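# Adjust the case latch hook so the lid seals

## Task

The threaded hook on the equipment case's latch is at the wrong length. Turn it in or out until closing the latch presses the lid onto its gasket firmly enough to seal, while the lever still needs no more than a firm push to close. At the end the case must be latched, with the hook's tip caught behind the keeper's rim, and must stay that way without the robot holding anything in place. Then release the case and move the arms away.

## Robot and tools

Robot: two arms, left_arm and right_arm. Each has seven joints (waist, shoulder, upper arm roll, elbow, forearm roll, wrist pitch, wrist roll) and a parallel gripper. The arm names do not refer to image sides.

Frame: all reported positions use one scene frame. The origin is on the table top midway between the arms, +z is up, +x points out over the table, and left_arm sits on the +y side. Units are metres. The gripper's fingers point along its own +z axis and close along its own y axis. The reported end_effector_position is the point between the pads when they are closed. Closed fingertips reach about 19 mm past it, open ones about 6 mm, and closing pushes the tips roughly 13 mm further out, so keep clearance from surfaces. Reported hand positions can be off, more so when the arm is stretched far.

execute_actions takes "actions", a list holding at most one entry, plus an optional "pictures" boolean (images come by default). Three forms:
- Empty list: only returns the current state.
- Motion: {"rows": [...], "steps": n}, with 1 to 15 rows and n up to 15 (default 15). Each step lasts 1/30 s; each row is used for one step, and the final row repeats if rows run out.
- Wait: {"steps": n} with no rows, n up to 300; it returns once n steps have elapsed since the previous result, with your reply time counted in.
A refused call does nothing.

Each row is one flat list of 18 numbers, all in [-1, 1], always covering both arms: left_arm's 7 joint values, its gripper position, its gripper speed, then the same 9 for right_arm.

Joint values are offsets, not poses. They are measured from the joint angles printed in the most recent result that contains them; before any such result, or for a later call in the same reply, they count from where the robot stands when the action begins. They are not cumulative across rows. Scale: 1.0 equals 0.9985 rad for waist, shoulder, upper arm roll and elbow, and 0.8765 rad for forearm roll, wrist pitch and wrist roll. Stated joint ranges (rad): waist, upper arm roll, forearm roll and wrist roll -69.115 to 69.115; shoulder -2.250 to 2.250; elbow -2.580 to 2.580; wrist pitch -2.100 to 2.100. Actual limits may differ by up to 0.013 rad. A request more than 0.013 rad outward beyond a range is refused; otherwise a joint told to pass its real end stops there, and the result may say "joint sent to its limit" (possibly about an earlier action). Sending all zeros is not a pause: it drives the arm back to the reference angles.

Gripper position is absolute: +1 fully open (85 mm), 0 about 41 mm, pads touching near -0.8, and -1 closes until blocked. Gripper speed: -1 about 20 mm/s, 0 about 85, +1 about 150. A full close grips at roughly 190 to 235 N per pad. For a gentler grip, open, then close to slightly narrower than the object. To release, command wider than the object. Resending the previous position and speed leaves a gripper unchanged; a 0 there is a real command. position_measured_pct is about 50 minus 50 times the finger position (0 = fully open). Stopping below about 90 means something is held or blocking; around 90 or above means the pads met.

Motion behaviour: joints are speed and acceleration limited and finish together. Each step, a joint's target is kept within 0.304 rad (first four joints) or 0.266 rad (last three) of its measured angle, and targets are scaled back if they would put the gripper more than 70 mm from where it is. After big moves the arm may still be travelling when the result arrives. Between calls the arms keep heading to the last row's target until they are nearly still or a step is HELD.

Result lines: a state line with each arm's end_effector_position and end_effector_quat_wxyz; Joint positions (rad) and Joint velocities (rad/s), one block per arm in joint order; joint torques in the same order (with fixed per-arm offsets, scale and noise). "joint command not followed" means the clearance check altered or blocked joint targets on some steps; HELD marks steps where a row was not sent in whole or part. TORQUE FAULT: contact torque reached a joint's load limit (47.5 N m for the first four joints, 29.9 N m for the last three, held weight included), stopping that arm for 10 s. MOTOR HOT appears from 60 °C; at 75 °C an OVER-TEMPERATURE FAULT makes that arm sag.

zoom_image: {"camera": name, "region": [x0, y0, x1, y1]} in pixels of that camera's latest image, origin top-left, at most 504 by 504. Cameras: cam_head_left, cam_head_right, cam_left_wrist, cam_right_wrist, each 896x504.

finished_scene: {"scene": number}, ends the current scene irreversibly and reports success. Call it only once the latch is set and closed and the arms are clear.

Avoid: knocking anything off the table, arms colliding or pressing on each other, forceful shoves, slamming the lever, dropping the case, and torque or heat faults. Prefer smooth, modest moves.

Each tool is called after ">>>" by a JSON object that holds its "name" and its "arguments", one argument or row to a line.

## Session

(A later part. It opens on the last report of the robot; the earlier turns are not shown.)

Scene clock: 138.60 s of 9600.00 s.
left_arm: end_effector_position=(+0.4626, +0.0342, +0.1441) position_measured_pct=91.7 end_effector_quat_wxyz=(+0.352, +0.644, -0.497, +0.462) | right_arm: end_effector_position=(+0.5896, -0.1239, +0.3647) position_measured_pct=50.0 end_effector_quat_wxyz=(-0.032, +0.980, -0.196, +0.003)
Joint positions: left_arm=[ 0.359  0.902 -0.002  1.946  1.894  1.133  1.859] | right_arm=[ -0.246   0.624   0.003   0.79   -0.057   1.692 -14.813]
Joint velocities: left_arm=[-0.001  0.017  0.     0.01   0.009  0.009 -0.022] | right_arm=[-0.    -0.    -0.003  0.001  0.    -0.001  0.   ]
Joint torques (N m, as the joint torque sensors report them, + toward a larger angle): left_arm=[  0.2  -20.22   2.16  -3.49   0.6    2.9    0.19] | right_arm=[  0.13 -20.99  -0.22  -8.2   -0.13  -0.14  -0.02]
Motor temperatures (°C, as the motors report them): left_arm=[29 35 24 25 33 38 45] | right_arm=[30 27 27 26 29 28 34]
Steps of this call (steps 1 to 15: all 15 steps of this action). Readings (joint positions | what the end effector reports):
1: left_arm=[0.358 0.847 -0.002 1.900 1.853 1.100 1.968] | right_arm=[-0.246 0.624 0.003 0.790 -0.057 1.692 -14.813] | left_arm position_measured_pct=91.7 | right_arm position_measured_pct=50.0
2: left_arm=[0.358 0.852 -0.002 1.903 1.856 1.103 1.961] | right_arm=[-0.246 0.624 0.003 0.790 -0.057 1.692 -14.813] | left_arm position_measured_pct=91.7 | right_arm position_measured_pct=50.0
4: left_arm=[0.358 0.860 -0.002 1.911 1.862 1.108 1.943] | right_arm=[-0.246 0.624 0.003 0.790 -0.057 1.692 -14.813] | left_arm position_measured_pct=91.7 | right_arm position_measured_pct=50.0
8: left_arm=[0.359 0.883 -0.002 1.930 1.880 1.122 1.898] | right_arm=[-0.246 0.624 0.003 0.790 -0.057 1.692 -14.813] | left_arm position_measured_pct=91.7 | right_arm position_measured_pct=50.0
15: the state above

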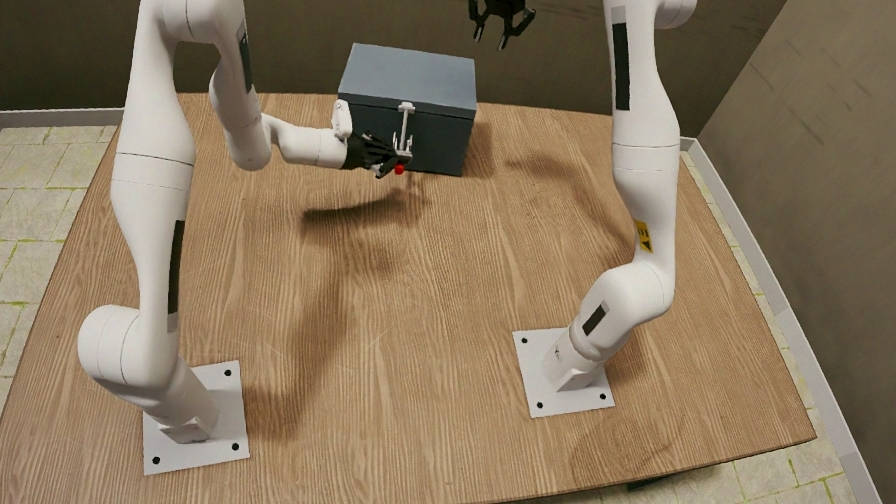

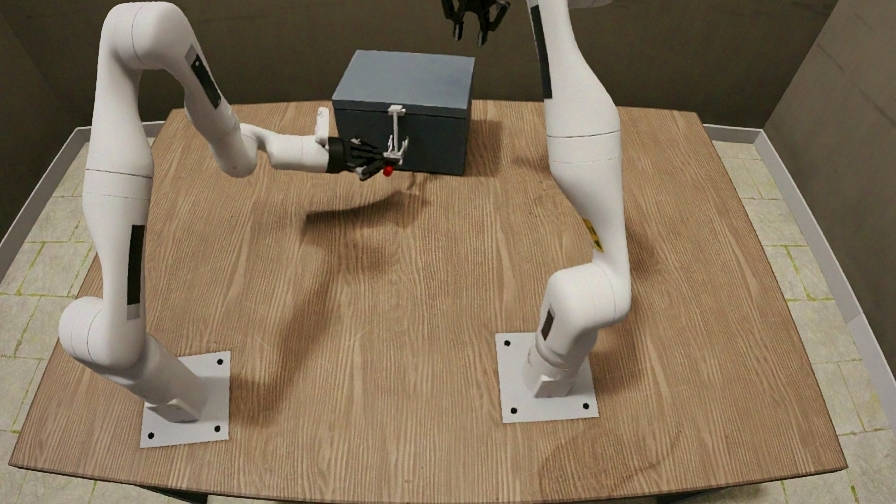

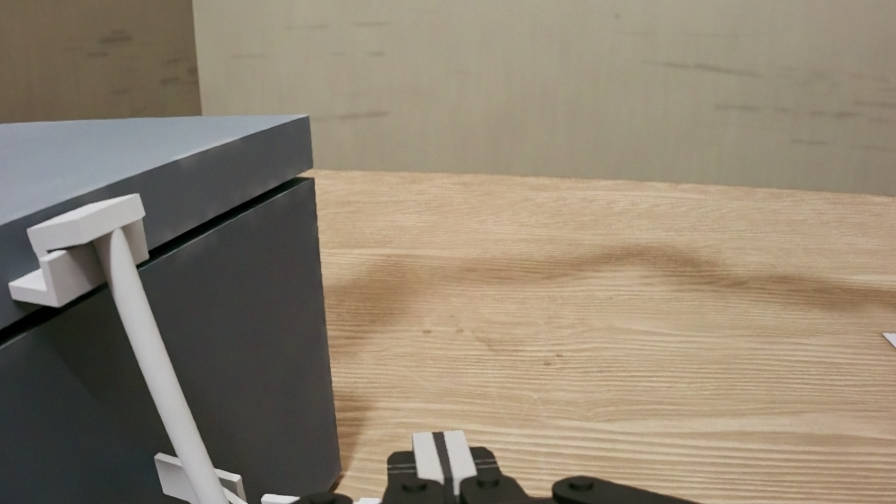

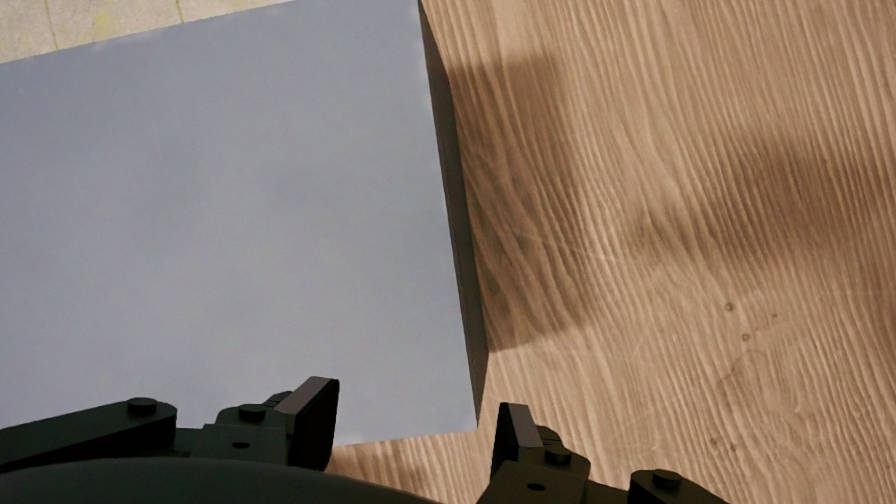

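>>> {"name": "execute_actions", "arguments": {
  "actions": [
    {"rows":[[0,0.012,0,0.002,0.006,0.004,-0.017,-1,1,0,0,0,0,0,0,0,0,-0.5],[0,0.012,0,0.002,0.006,0.004,-0.017,-1,1,0,0,0,0,0,0,0,0,-0.5],[0,0.012,0,0.002,0.006,0.004,-0.017,-1,1,0,0,0,0,0,0,0,0,-0.5],[0,0.025,0,0.004,0.012,0.007,-0.033,-1,1,0,0,0,0,0,0,0,0,-0.5],[0,0.025,0,0.004,0.012,0.007,-0.033,-1,1,0,0,0,0,0,0,0,0,-0.5],[0,0.025,0,0.004,0.012,0.007,-0.033,-1,1,0,0,0,0,0,0,0,0,-0.5],[0,0.025,0,0.004,0.012,0.007,-0.033,-1,1,0,0,0,0,0,0,0,0,-0.5],[0,0.037,0,0.006,0.018,0.011,-0.050,-1,1,0,0,0,0,0,0,0,0,-0.5]],"steps":15}
  ],
  "pictures": false
}}

>>> {"name": "execute_actions", "arguments": {
  "actions": [
    {"rows":[[0.001,0.012,0,-0.001,0.006,0.005,-0.013,-1,1,0,0,0,0,0,0,0,0,-0.5],[0.001,0.012,0,-0.001,0.006,0.005,-0.013,-1,1,0,0,0,0,0,0,0,0,-0.5],[0.001,0.012,0,-0.001,0.006,0.005,-0.013,-1,1,0,0,0,0,0,0,0,0,-0.5],[0.001,0.025,0,-0.001,0.012,0.011,-0.027,-1,1,0,0,0,0,0,0,0,0,-0.5],[0.001,0.025,0,-0.001,0.012,0.011,-0.027,-1,1,0,0,0,0,0,0,0,0,-0.5],[0.001,0.025,0,-0.001,0.012,0.011,-0.027,-1,1,0,0,0,0,0,0,0,0,-0.5],[0.001,0.025,0,-0.001,0.012,0.011,-0.027,-1,1,0,0,0,0,0,0,0,0,-0.5],[0.002,0.039,0,-0.002,0.018,0.016,-0.040,-1,1,0,0,0,0,0,0,0,0,-0.5]],"steps":15}
  ],
  "pictures": true
}}

Scene clock: 142.57 s of 9600.00 s.
left_arm: end_effector_position=(+0.4598, +0.0340, +0.1312) position_measured_pct=91.7 end_effector_quat_wxyz=(+0.352, +0.642, -0.499, +0.464) | right_arm: end_effector_position=(+0.5896, -0.1239, +0.3647) position_measured_pct=50.0 end_effector_quat_wxyz=(-0.032, +0.980, -0.196, +0.003)
Joint positions: left_arm=[ 0.359  0.933 -0.001  1.951  1.91   1.146  1.816] | right_arm=[ -0.246   0.624   0.003   0.79   -0.057   1.692 -14.813]
Joint velocities: left_arm=[ 0.     0.008  0.001  0.     0.005  0.004 -0.011] | right_arm=[-0.     0.001  0.     0.     0.001  0.001  0.   ]
Joint torques (N m, as the joint torque sensors report them, + toward a larger angle): left_arm=[  0.21 -17.25   1.03  -2.38  -0.08   1.47  -0.22] | right_arm=[ -0.18 -20.93  -0.62  -8.53  -0.11  -0.17   0.23]
Motor temperatures (°C, as the motors report them): left_arm=[29 35 24 25 33 38 45] | right_arm=[30 27 27 26 29 28 34]
Steps of this call (steps 1 to 15: the robot went on to your last target; steps 16 to 104: nothing new was sent; steps 105 to 119: all 15 steps of this action). Readings (joint positions | what the end effector reports):
105: left_arm=[0.359 0.904 -0.002 1.947 1.895 1.134 1.857] | right_arm=[-0.246 0.624 0.003 0.790 -0.057 1.692 -14.813] | left_arm position_measured_pct=91.7 | right_arm position_measured_pct=50.0
106: left_arm=[0.359 0.907 -0.002 1.947 1.896 1.135 1.853] | right_arm=[-0.246 0.624 0.003 0.790 -0.057 1.692 -14.813] | left_arm position_measured_pct=91.7 | right_arm position_measured_pct=50.0
108: left_arm=[0.359 0.912 -0.002 1.948 1.898 1.136 1.847] | right_arm=[-0.246 0.624 0.003 0.790 -0.057 1.692 -14.813] | left_arm position_measured_pct=91.7 | right_arm position_measured_pct=50.0
112: left_arm=[0.359 0.923 -0.002 1.949 1.904 1.140 1.833] | right_arm=[-0.246 0.624 0.003 0.790 -0.057 1.692 -14.813] | left_arm position_measured_pct=91.7 | right_arm position_measured_pct=50.0
119: the state above

Scene clock: 143.07 s of 9600.00 s.
left_arm: end_effector_position=(+0.4588, +0.0310, +0.1226) position_measured_pct=91.7 end_effector_quat_wxyz=(+0.355, +0.637, -0.498, +0.469) | right_arm: end_effector_position=(+0.5896, -0.1239, +0.3647) position_measured_pct=50.0 end_effector_quat_wxyz=(-0.032, +0.980, -0.196, +0.003)
Joint positions: left_arm=[0.361 0.964 0.002 1.946 1.927 1.166 1.782] | right_arm=[ -0.246   0.624   0.003   0.79   -0.057   1.692 -14.813]
Joint velocities: left_arm=[ 0.001  0.011  0.001 -0.002  0.005  0.006 -0.009] | right_arm=[-0.     0.     0.     0.002 -0.     0.    -0.001]
Joint torques (N m, as the joint torque sensors report them, + toward a larger angle): left_arm=[  0.21 -15.61   0.2   -1.63   0.05   0.22   0.25] | right_arm=[  0.14 -20.89  -0.39  -8.75  -0.28  -0.34  -0.12]
Motor temperatures (°C, as the motors report them): left_arm=[29 35 24 25 33 38 45] | right_arm=[30 27 27 26 29 28 34]
Steps of this call (steps 1 to 15: all 15 steps of this action). Readings (joint positions | what the end effector reports):
1: left_arm=[0.359 0.934 -0.001 1.950 1.911 1.147 1.815] | right_arm=[-0.246 0.624 0.003 0.790 -0.057 1.692 -14.813] | left_arm position_measured_pct=91.7 | right_arm position_measured_pct=50.0
2: left_arm=[0.359 0.937 -0.000 1.950 1.912 1.149 1.812] | right_arm=[-0.246 0.624 0.003 0.790 -0.057 1.692 -14.813] | left_arm position_measured_pct=91.7 | right_arm position_measured_pct=50.0
4: left_arm=[0.360 0.940 0.001 1.949 1.915 1.152 1.807] | right_arm=[-0.246 0.624 0.003 0.790 -0.057 1.692 -14.813] | left_arm position_measured_pct=91.7 | right_arm position_measured_pct=50.0
8: left_arm=[0.360 0.951 0.002 1.948 1.921 1.159 1.795] | right_arm=[-0.246 0.624 0.003 0.790 -0.057 1.692 -14.813] | left_arm position_measured_pct=91.7 | right_arm position_measured_pct=50.0
15: the state above

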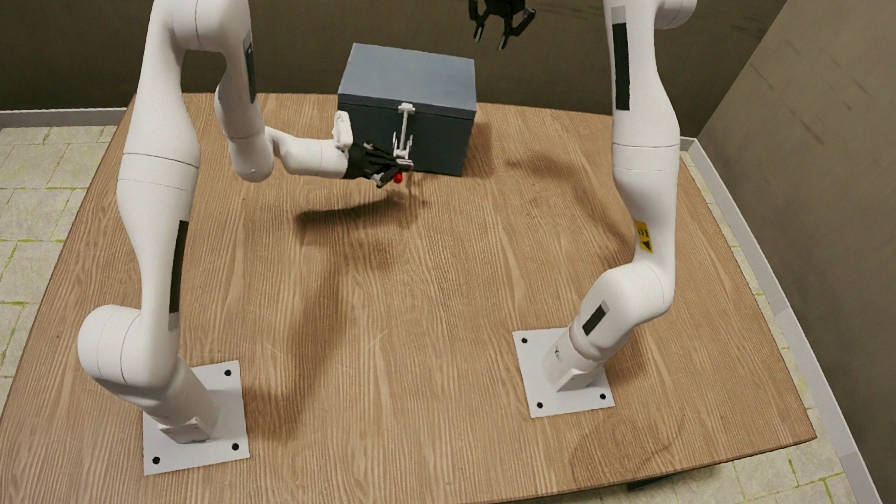

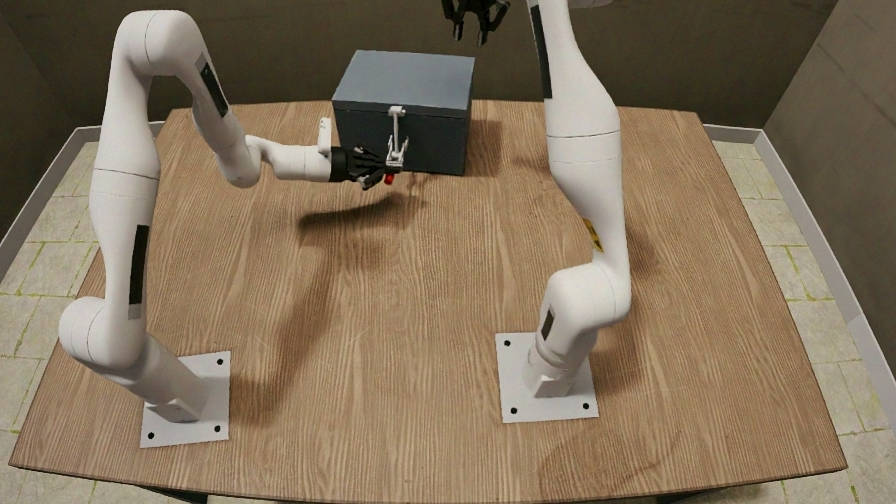

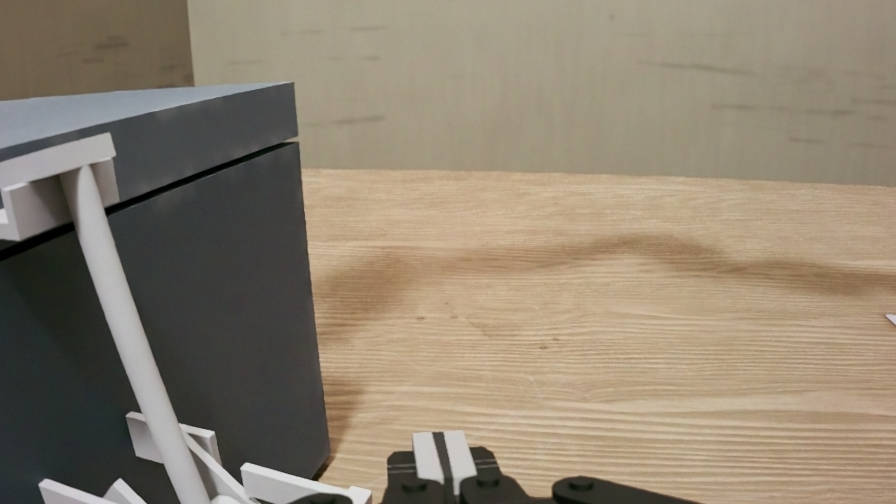

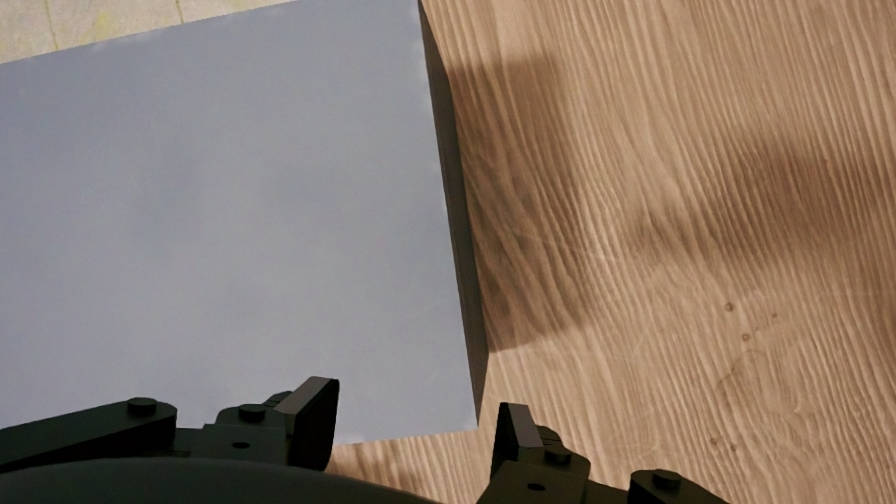

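>>> {"name": "execute_actions", "arguments": {
  "actions": [
    {"rows":[[0,0.017,-0.003,-0.003,0.003,-0.006,-0.010,-1,1,0,0,0,0,0,0,0,0,-0.5],[0,0.017,-0.003,-0.003,0.003,-0.006,-0.010,-1,1,0,0,0,0,0,0,0,0,-0.5],[0,0.017,-0.003,-0.003,0.003,-0.006,-0.010,-1,1,0,0,0,0,0,0,0,0,-0.5],[0,0.034,-0.004,-0.010,0.006,-0.003,-0.020,-1,1,0,0,0,0,0,0,0,0,-0.5],[0,0.034,-0.004,-0.010,0.006,-0.003,-0.020,-1,1,0,0,0,0,0,0,0,0,-0.5],[0,0.034,-0.004,-0.010,0.006,-0.003,-0.020,-1,1,0,0,0,0,0,0,0,0,-0.5],[0,0.051,-0.004,-0.017,0.008,0,-0.030,-1,1,0,0,0,0,0,0,0,0,-0.5],[0,0.051,-0.004,-0.017,0.008,0,-0.030,-1,1,0,0,0,0,0,0,0,0,-0.5],[0,0.051,-0.004,-0.017,0.008,0,-0.030,-1,1,0,0,0,0,0,0,0,0,-0.5],[0,0.068,-0.004,-0.024,0.011,0.002,-0.039,-1,1,0,0,0,0,0,0,0,0,-0.5]],"steps":15}
  ],
  "pictures": true
}}

Scene clock: 145.43 s of 9600.00 s.
left_arm: end_effector_position=(+0.4608, +0.0295, +0.1003) position_measured_pct=91.7 end_effector_quat_wxyz=(+0.355, +0.636, -0.500, +0.468) | right_arm: end_effector_position=(+0.5896, -0.1239, +0.3647) position_measured_pct=50.0 end_effector_quat_wxyz=(-0.032, +0.980, -0.196, +0.003)
Joint positions: left_arm=[0.362 1.02  0.003 1.921 1.937 1.174 1.749] | right_arm=[ -0.246   0.624   0.003   0.79   -0.057   1.692 -14.813]
Joint velocities: left_arm=[ 0.001  0.038 -0.    -0.02   0.006  0.002 -0.019] | right_arm=[-0.    -0.001 -0.001  0.002  0.    -0.001 -0.   ]
Joint torques (N m, as the joint torque sensors report them, + toward a larger angle): left_arm=[ -0.75 -15.48  -1.24  -1.42   0.19  -0.46  -0.05] | right_arm=[ -0.18 -20.91  -0.1   -8.54  -0.13  -0.17  -0.22]
Motor temperatures (°C, as the motors report them): left_arm=[29 35 24 25 33 38 45] | right_arm=[30 27 27 26 29 28 34]
Steps of this call (steps 1 to 15: the robot went on to your last target; steps 16 to 56: nothing new was sent; steps 57 to 71: all 15 steps of this action). Readings (joint positions | what the end effector reports):
57: left_arm=[0.361 0.967 0.002 1.946 1.928 1.166 1.780] | right_arm=[-0.246 0.624 0.003 0.790 -0.057 1.692 -14.813] | left_arm position_measured_pct=91.7 | right_arm position_measured_pct=50.0
58: left_arm=[0.361 0.969 0.003 1.944 1.928 1.166 1.779] | right_arm=[-0.246 0.624 0.003 0.790 -0.057 1.692 -14.813] | left_arm position_measured_pct=91.7 | right_arm position_measured_pct=50.0
60: left_arm=[0.361 0.973 0.003 1.943 1.929 1.167 1.775] | right_arm=[-0.246 0.624 0.003 0.790 -0.057 1.692 -14.813] | left_arm position_measured_pct=91.7 | right_arm position_measured_pct=50.0
64: left_arm=[0.362 0.992 0.003 1.935 1.932 1.170 1.764] | right_arm=[-0.246 0.624 0.003 0.790 -0.057 1.692 -14.813] | left_arm position_measured_pct=91.7 | right_arm position_measured_pct=50.0
71: the state above

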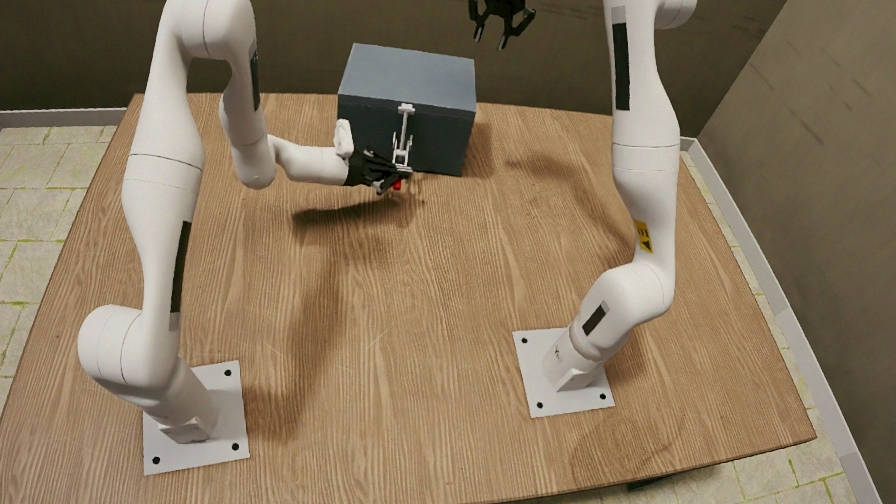

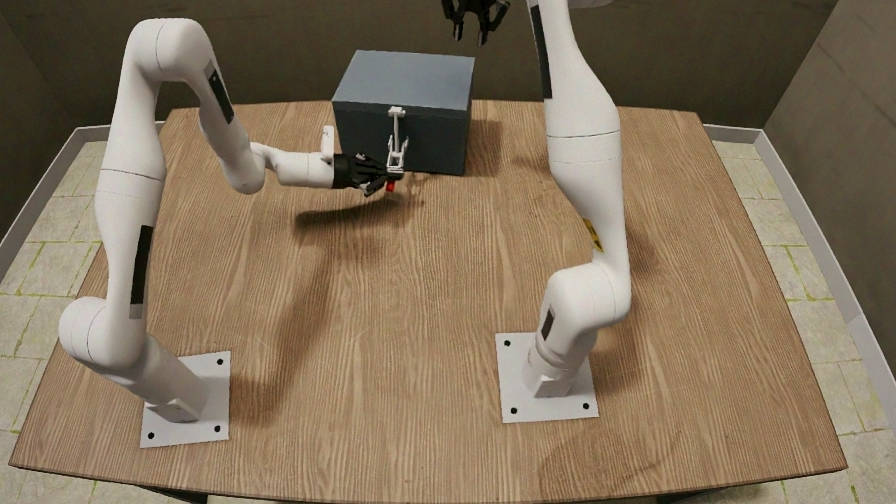

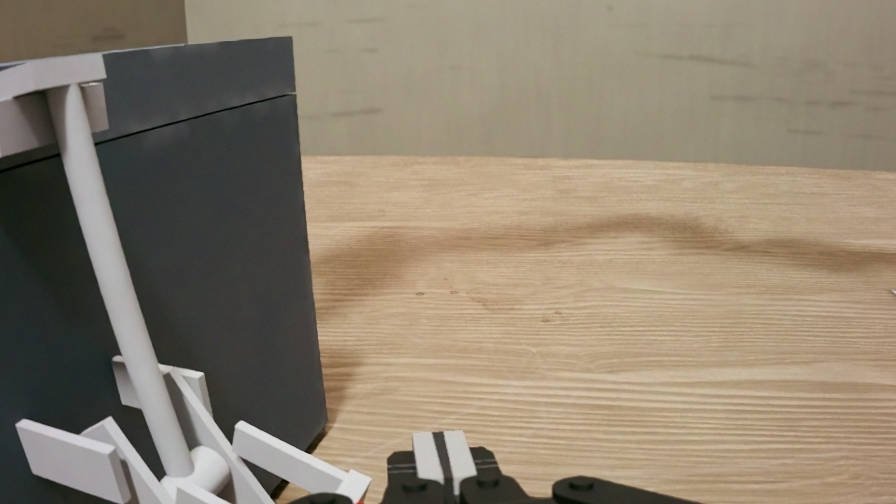

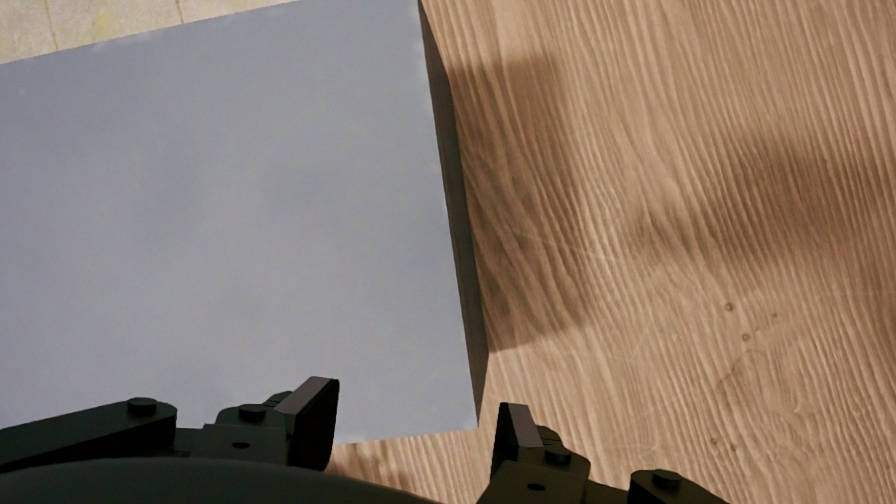

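>>> {"name": "execute_actions", "arguments": {
  "actions": [
    {"rows":[[-0.001,0.024,-0.005,-0.010,0.001,-0.005,-0.003,-1,1,0,0,0,0,0,0,0,0,-0.5],[-0.001,0.024,-0.005,-0.010,0.001,-0.005,-0.003,-1,1,0,0,0,0,0,0,0,0,-0.5],[-0.001,0.024,-0.005,-0.010,0.001,-0.005,-0.003,-1,1,0,0,0,0,0,0,0,0,-0.5],[-0.002,0.039,-0.005,-0.021,0.002,-0.004,-0.005,-1,1,0,0,0,0,0,0,0,0,-0.5],[-0.002,0.039,-0.005,-0.021,0.002,-0.004,-0.005,-1,1,0,0,0,0,0,0,0,0,-0.5],[-0.002,0.039,-0.005,-0.021,0.002,-0.004,-0.005,-1,1,0,0,0,0,0,0,0,0,-0.5],[-0.002,0.054,-0.005,-0.033,0.002,-0.004,-0.008,-1,1,0,0,0,0,0,0,0,0,-0.5],[-0.002,0.054,-0.005,-0.033,0.002,-0.004,-0.008,-1,1,0,0,0,0,0,0,0,0,-0.5],[-0.002,0.054,-0.005,-0.033,0.002,-0.004,-0.008,-1,1,0,0,0,0,0,0,0,0,-0.5],[-0.003,0.069,-0.005,-0.045,0.003,-0.003,-0.010,-1,1,0,0,0,0,0,0,0,0,-0.5]],"steps":15}
  ],
  "pictures": false
}}

>>> {"name": "execute_actions", "arguments": {
  "actions": [
    {"steps":10}
  ],
  "pictures": true
}}

Scene clock: 148.50 s of 9600.00 s.
left_arm: end_effector_position=(+0.4680, +0.0319, +0.0715) position_measured_pct=91.7 end_effector_quat_wxyz=(+0.353, +0.643, -0.499, +0.462) | right_arm: end_effector_position=(+0.5896, -0.1239, +0.3647) position_measured_pct=50.0 end_effector_quat_wxyz=(-0.032, +0.980, -0.196, +0.003)
Joint positions: left_arm=[ 0.361  1.083 -0.002  1.879  1.939  1.171  1.74 ] | right_arm=[ -0.246   0.624   0.003   0.79   -0.057   1.692 -14.813]
Joint velocities: left_arm=[-0.017  0.053 -0.02  -0.025  0.005 -0.01  -0.003] | right_arm=[-0.     0.    -0.002 -0.002  0.    -0.     0.   ]
Joint torques (N m, as the joint torque sensors report them, + toward a larger angle): left_arm=[  0.56 -21.58   2.8   -3.31   0.65   2.96   0.04] | right_arm=[ -0.29 -21.03  -0.19  -8.41   0.02  -0.44   0.06]
Motor temperatures (°C, as the motors report them): left_arm=[29 35 24 25 33 38 45] | right_arm=[30 27 27 26 29 28 34]
Steps of this call (steps 1 to 15: the robot went on to your last target; steps 16 to 77: nothing new was sent; steps 78 to 92: all 15 steps of this action). Readings (joint positions | what the end effector reports):
78: left_arm=[0.363 1.026 0.003 1.919 1.937 1.174 1.747] | right_arm=[-0.246 0.624 0.003 0.790 -0.057 1.692 -14.813] | left_arm position_measured_pct=91.7 | right_arm position_measured_pct=50.0
79: left_arm=[0.363 1.029 0.003 1.916 1.937 1.175 1.747] | right_arm=[-0.246 0.624 0.003 0.790 -0.057 1.692 -14.813] | left_arm position_measured_pct=91.7 | right_arm position_measured_pct=50.0
81: left_arm=[0.363 1.035 0.003 1.912 1.937 1.176 1.746] | right_arm=[-0.246 0.624 0.003 0.790 -0.057 1.692 -14.813] | left_arm position_measured_pct=91.7 | right_arm position_measured_pct=50.0
85: left_arm=[0.363 1.053 0.003 1.898 1.938 1.177 1.744] | right_arm=[-0.246 0.624 0.003 0.790 -0.057 1.692 -14.813] | left_arm position_measured_pct=91.7 | right_arm position_measured_pct=50.0
92: the state above

Scene clock: 148.83 s of 9600.00 s.
left_arm: end_effector_position=(+0.4683, +0.0327, +0.0689) position_measured_pct=91.7 end_effector_quat_wxyz=(+0.353, +0.644, -0.499, +0.461) | right_arm: end_effector_position=(+0.5896, -0.1239, +0.3647) position_measured_pct=50.0 end_effector_quat_wxyz=(-0.032, +0.980, -0.196, +0.003)
Joint positions: left_arm=[ 0.359  1.089 -0.002  1.876  1.939  1.172  1.74 ] | right_arm=[ -0.246   0.624   0.003   0.79   -0.057   1.692 -14.813]
Joint velocities: left_arm=[-0.001  0.002 -0.    -0.001  0.    -0.001  0.001] | right_arm=[ 0.     0.    -0.001  0.     0.    -0.    -0.   ]
Joint torques (N m, as the joint torque sensors report them, + toward a larger angle): left_arm=[  0.15 -21.69   2.44  -2.87   0.39   2.63   0.15] | right_arm=[  0.15 -20.94  -0.25  -8.47  -0.2   -0.35  -0.1 ]
Motor temperatures (°C, as the motors report them): left_arm=[29 35 24 25 33 38 45] | right_arm=[30 27 27 26 29 28 34]
Steps of this call (steps 1 to 10: the robot went on to your last target). Readings (joint positions | what the end effector reports):
1: left_arm=[0.360 1.085 -0.002 1.878 1.939 1.171 1.740] | right_arm=[-0.246 0.624 0.003 0.790 -0.057 1.692 -14.813] | left_arm position_measured_pct=91.7 | right_arm position_measured_pct=50.0
2: left_arm=[0.360 1.086 -0.002 1.877 1.939 1.171 1.740] | right_arm=[-0.246 0.624 0.003 0.790 -0.057 1.692 -14.813] | left_arm position_measured_pct=91.7 | right_arm position_measured_pct=50.0
4: left_arm=[0.360 1.087 -0.002 1.877 1.939 1.171 1.740] | right_arm=[-0.246 0.624 0.003 0.790 -0.057 1.692 -14.813] | left_arm position_measured_pct=91.7 | right_arm position_measured_pct=50.0
8: left_arm=[0.359 1.089 -0.002 1.876 1.939 1.172 1.740] | right_arm=[-0.246 0.624 0.003 0.790 -0.057 1.692 -14.813] | left_arm position_measured_pct=91.7 | right_arm position_measured_pct=50.0
10: the state above

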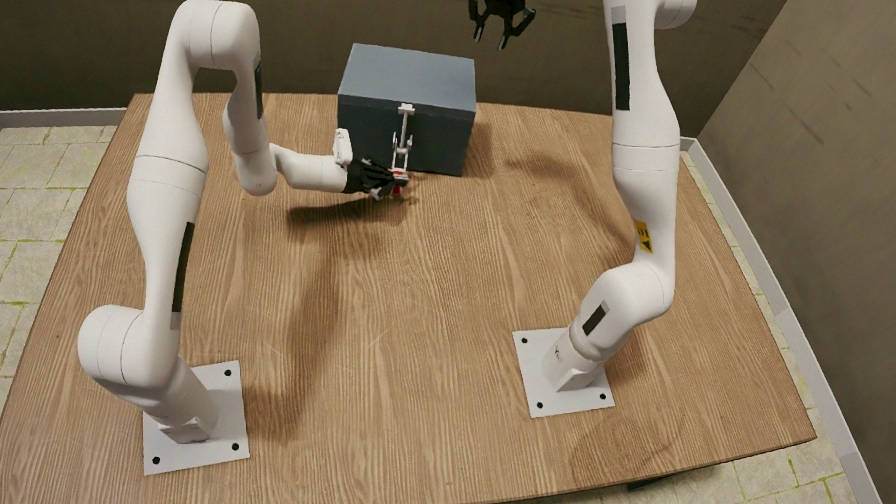

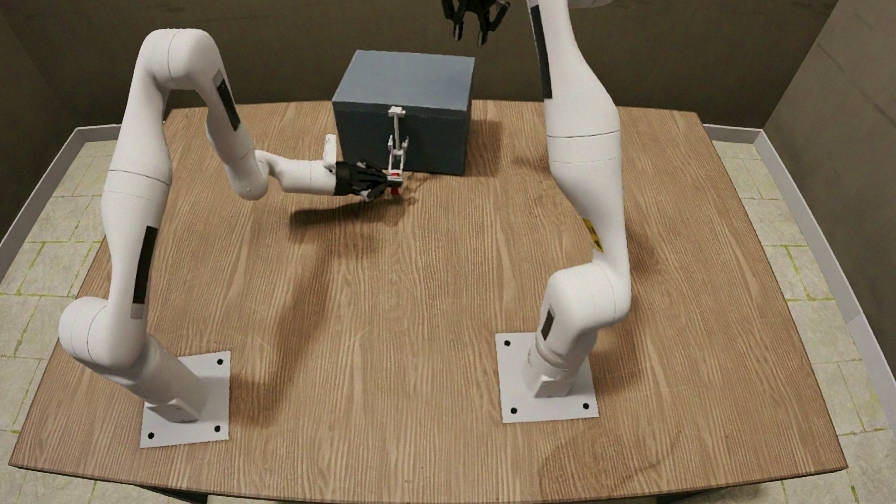

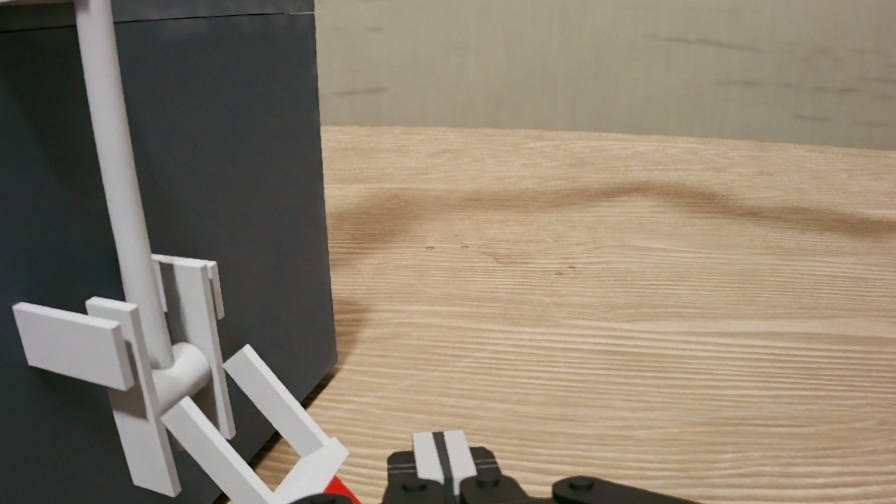

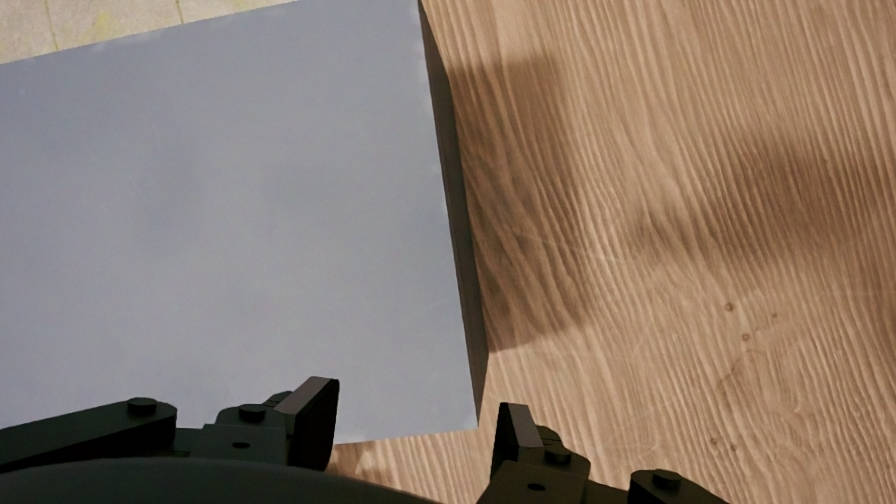

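>>> {"name": "execute_actions", "arguments": {
  "actions": [
    {"rows":[[0,-0.22,0,0.13,0,0,0,-1,1,0.15,-0.1,0,0,0,0,0,0,-0.5]],"steps":15}
  ],
  "pictures": false
}}

>>> {"name": "execute_actions", "arguments": {
  "actions": [
    {"rows":[[-0.05,-0.25,0,0,0,0,0,-1,1,0,0,0,0,0,0,0,0,-0.5]],"steps":15}
  ],
  "pictures": true
}}

>>> {"name": "execute_actions", "arguments": {
  "actions": [
    {"rows":[[-0.1,-0.2,0,0,0,0,0,-1,1,0,0,0,0,0,0,0,0,-0.5]],"steps":15}
  ],
  "pictures": true
}}

Scene clock: 150.90 s of 9600.00 s.
left_arm: end_effector_position=(+0.4530, +0.0350, +0.1604) position_measured_pct=91.7 end_effector_quat_wxyz=(+0.337, +0.621, -0.510, +0.491) | right_arm: end_effector_position=(+0.5946, -0.2071, +0.4201) position_measured_pct=50.0 end_effector_quat_wxyz=(-0.051, +0.961, -0.266, +0.051)
Joint positions: left_arm=[ 0.36   0.875 -0.001  2.004  1.939  1.172  1.74 ] | right_arm=[ -0.099   0.526   0.003   0.79   -0.057   1.692 -14.813]
Joint velocities: left_arm=[ 0.001 -0.048 -0.007  0.026  0.001 -0.01  -0.001] | right_arm=[ 0.028 -0.015 -0.009  0.007 -0.005 -0.001  0.002]
Joint torques (N m, as the joint torque sensors report them, + toward a larger angle): left_arm=[  0.34 -20.19   1.93  -3.69   0.67   2.63   0.09] | right_arm=[ -1.12 -19.08   0.16  -8.55  -0.1   -0.62   0.04]
Motor temperatures (°C, as the motors report them): left_arm=[29 35 24 25 33 38 45] | right_arm=[30 27 27 26 29 28 34]
Steps of this call (steps 1 to 15: the robot went on to your last target; steps 16 to 47: nothing new was sent; steps 48 to 62: all 15 steps of this action). Readings (joint positions | what the end effector reports):
48: left_arm=[0.359 1.088 -0.002 1.877 1.939 1.171 1.740] | right_arm=[-0.245 0.623 0.002 0.790 -0.057 1.691 -14.813] | left_arm position_measured_pct=91.7 | right_arm position_measured_pct=50.0
49: left_arm=[0.359 1.081 -0.002 1.881 1.939 1.171 1.740] | right_arm=[-0.239 0.620 0.001 0.791 -0.058 1.691 -14.813] | left_arm position_measured_pct=91.7 | right_arm position_measured_pct=50.0
51: left_arm=[0.359 1.052 -0.003 1.897 1.939 1.170 1.740] | right_arm=[-0.210 0.601 -0.001 0.792 -0.058 1.691 -14.813] | left_arm position_measured_pct=91.7 | right_arm position_measured_pct=50.0
55: left_arm=[0.359 0.948 -0.002 1.957 1.940 1.172 1.740] | right_arm=[-0.136 0.551 0.004 0.790 -0.056 1.691 -14.813] | left_arm position_measured_pct=91.7 | right_arm position_measured_pct=50.0
62: the state above

Scene clock: 151.40 s of 9600.00 s.
left_arm: end_effector_position=(+0.4850, +0.0563, +0.2913) position_measured_pct=91.7 end_effector_quat_wxyz=(-0.274, -0.564, +0.522, -0.578) | right_arm: end_effector_position=(+0.5946, -0.2071, +0.4201) position_measured_pct=50.0 end_effector_quat_wxyz=(-0.051, +0.961, -0.266, +0.051)
Joint positions: left_arm=[ 0.312  0.637 -0.001  2.003  1.94   1.173  1.74 ] | right_arm=[ -0.099   0.526   0.003   0.79   -0.057   1.692 -14.813]
Joint velocities: left_arm=[-0.024 -0.123  0.001 -0.001 -0.001  0.001  0.001] | right_arm=[ 0.    -0.    -0.002 -0.001  0.     0.001 -0.002]
Joint torques (N m, as the joint torque sensors report them, + toward a larger angle): left_arm=[  0.92 -15.57   1.4   -5.26   0.96   2.35   0.17] | right_arm=[ -0.39 -19.34  -0.29  -8.66  -0.16  -0.43   0.2 ]
Motor temperatures (°C, as the motors report them): left_arm=[29 35 24 25 33 38 45] | right_arm=[30 27 27 26 29 28 34]
Steps of this call (steps 1 to 15: all 15 steps of this action). Readings (joint positions | what the end effector reports):
1: left_arm=[0.359 0.873 -0.002 2.005 1.939 1.171 1.740] | right_arm=[-0.099 0.525 0.003 0.790 -0.057 1.692 -14.813] | left_arm position_measured_pct=91.7 | right_arm position_measured_pct=50.0
2: left_arm=[0.358 0.865 -0.002 2.006 1.939 1.171 1.740] | right_arm=[-0.099 0.526 0.003 0.790 -0.057 1.692 -14.813] | left_arm position_measured_pct=91.7 | right_arm position_measured_pct=50.0
4: left_arm=[0.352 0.834 -0.002 2.006 1.939 1.170 1.740] | right_arm=[-0.100 0.526 0.003 0.790 -0.057 1.692 -14.813] | left_arm position_measured_pct=91.7 | right_arm position_measured_pct=50.0
8: left_arm=[0.333 0.743 -0.002 2.005 1.939 1.171 1.740] | right_arm=[-0.100 0.526 0.003 0.790 -0.057 1.692 -14.813] | left_arm position_measured_pct=91.7 | right_arm position_measured_pct=50.0
15: the state above

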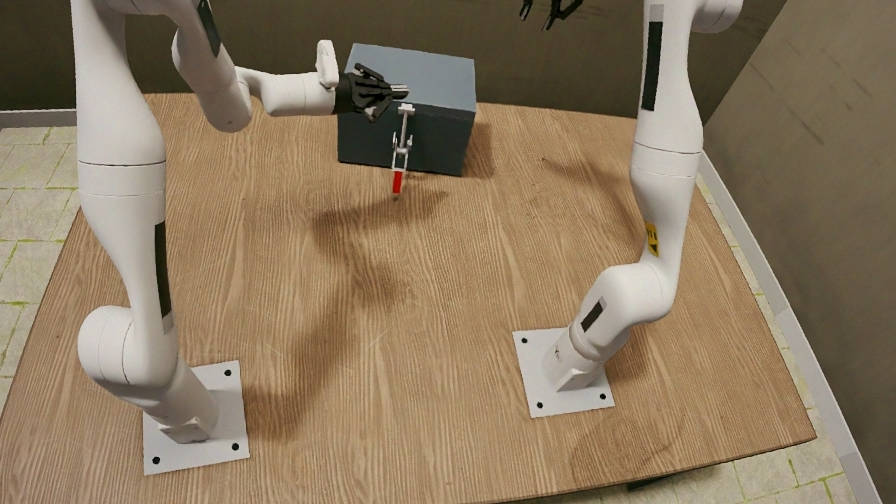

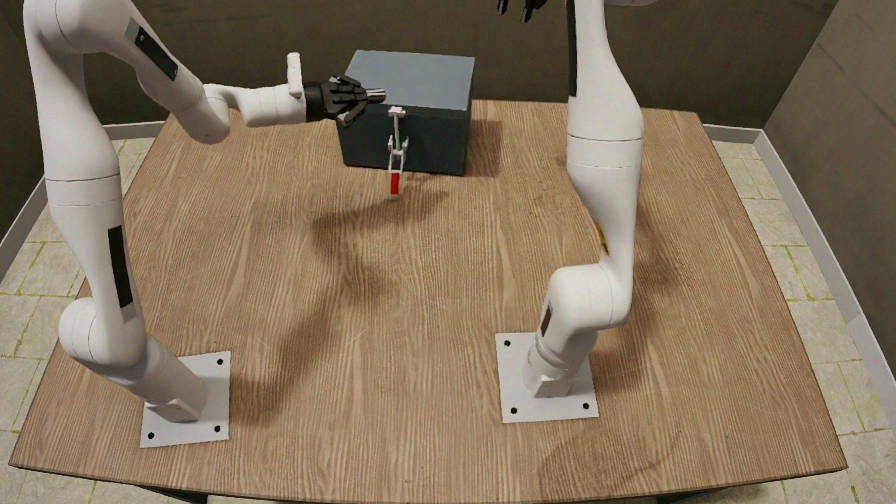

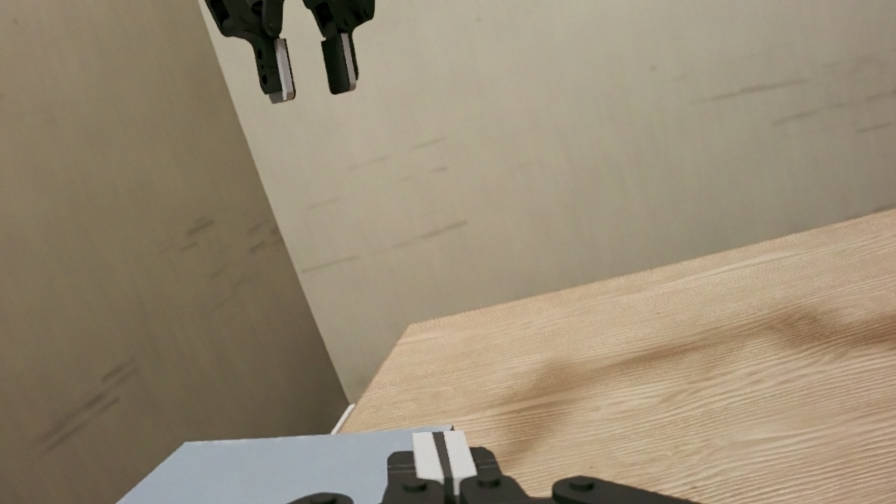

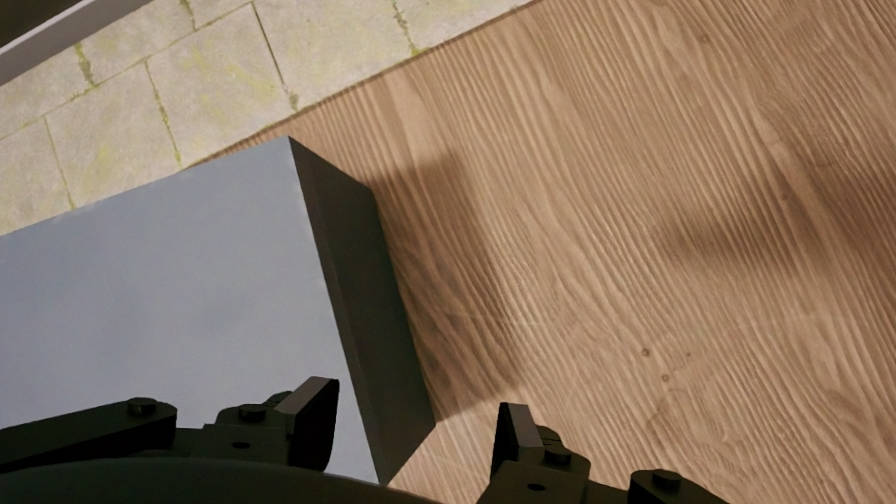

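Scene clock: 151.90 s of 9600.00 s.
left_arm: end_effector_position=(+0.5060, +0.1077, +0.3977) position_measured_pct=91.7 end_effector_quat_wxyz=(+0.198, +0.528, -0.514, +0.647) | right_arm: end_effector_position=(+0.5946, -0.2071, +0.4201) position_measured_pct=50.0 end_effector_quat_wxyz=(-0.051, +0.961, -0.266, +0.051)
Joint positions: left_arm=[ 0.215  0.443 -0.002  2.003  1.94   1.173  1.74 ] | right_arm=[ -0.099   0.526   0.003   0.79   -0.057   1.692 -14.813]
Joint velocities: left_arm=[-0.026 -0.047  0.006  0.009 -0.006 -0.008 -0.002] | right_arm=[ 0.    -0.001 -0.002 -0.    -0.003 -0.001  0.002]
Joint torques (N m, as the joint torque sensors report them, + toward a larger angle): left_arm=[ -0.29 -16.29   1.33  -7.67   1.53   2.73   0.05] | right_arm=[ -0.06 -19.47  -0.44  -8.65  -0.22  -0.55  -0.04]
Motor temperatures (°C, as the motors report them): left_arm=[29 35 24 25 33 38 45] | right_arm=[30 27 27 26 29 28 34]
Steps of this call (steps 1 to 15: all 15 steps of this action). Readings (joint positions | what the end effector reports):
1: left_arm=[0.311 0.632 -0.001 2.004 1.940 1.172 1.740] | right_arm=[-0.099 0.526 0.003 0.790 -0.057 1.692 -14.813] | left_arm position_measured_pct=91.7 | right_arm position_measured_pct=50.0
2: left_arm=[0.307 0.623 -0.001 2.004 1.939 1.171 1.740] | right_arm=[-0.099 0.526 0.003 0.790 -0.057 1.692 -14.813] | left_arm position_measured_pct=91.7 | right_arm position_measured_pct=50.0
4: left_arm=[0.290 0.589 -0.000 2.005 1.938 1.171 1.740] | right_arm=[-0.099 0.526 0.003 0.790 -0.057 1.692 -14.813] | left_arm position_measured_pct=91.7 | right_arm position_measured_pct=50.0
8: left_arm=[0.247 0.505 -0.002 2.004 1.940 1.172 1.740] | right_arm=[-0.099 0.526 0.003 0.790 -0.057 1.692 -14.813] | left_arm position_measured_pct=91.7 | right_arm position_measured_pct=50.0
15: the state above

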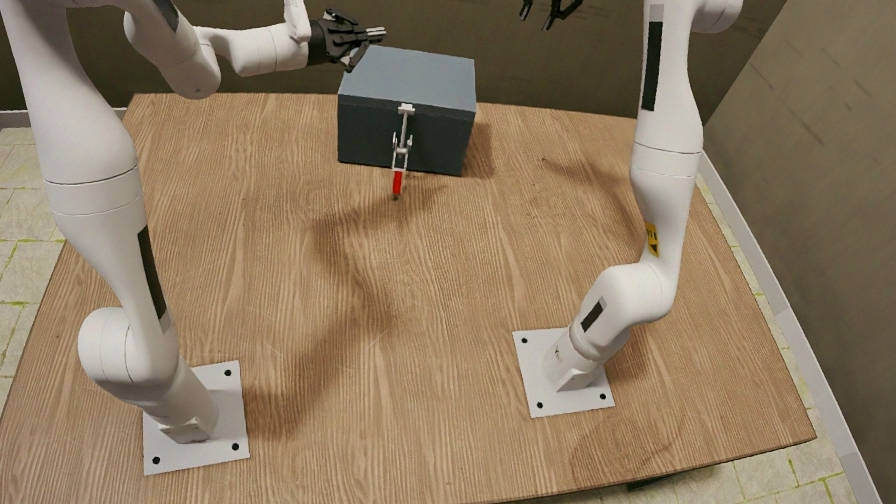

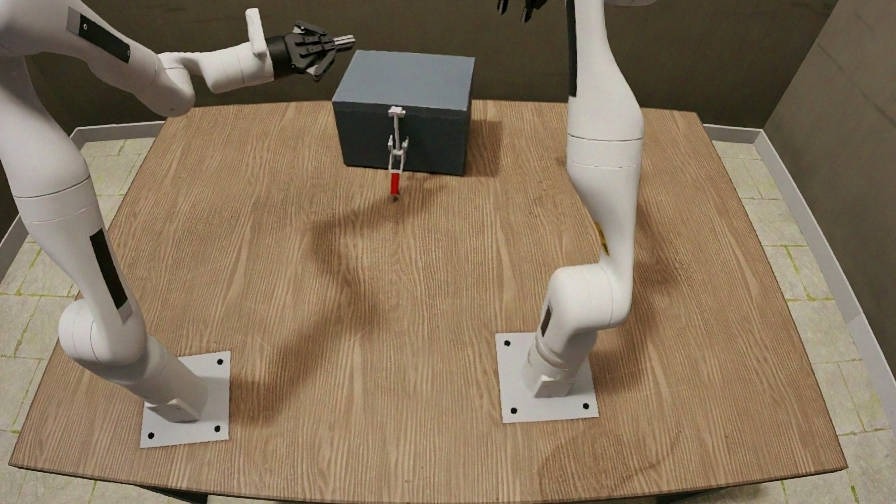

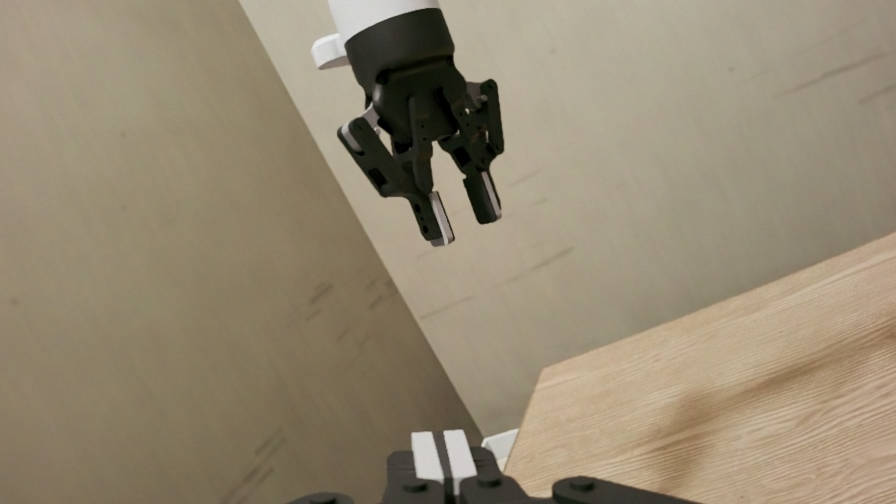

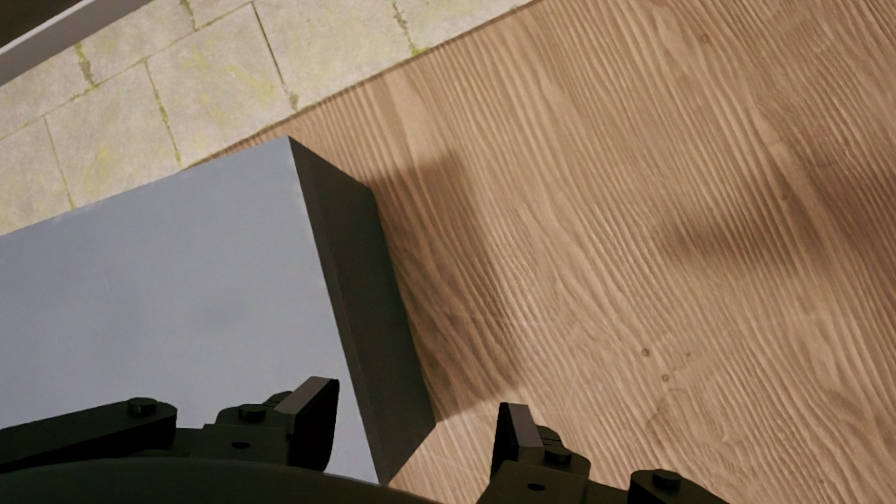

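>>> {"name": "zoom_image", "arguments": {
  "camera": "cam_head_left",
  "region": [330, 80, 490, 210]
}}

Region (330, 80, 490, 210) of cam_head_left's 896x504 image, scaled by 3.150, with more detail than that image has; it fills the top 410 rows of this view, and the rest is white.

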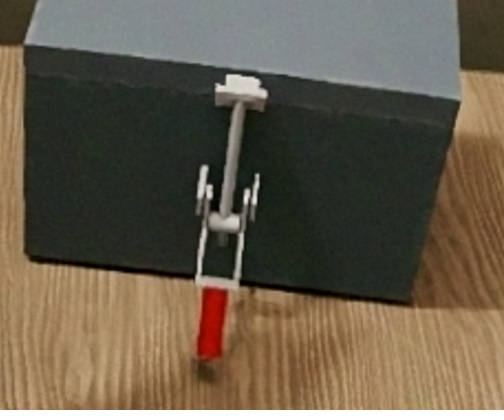

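>>> {"name": "finished_scene", "arguments": {
  "scene": 2
}}

The scene is finished: the task was done.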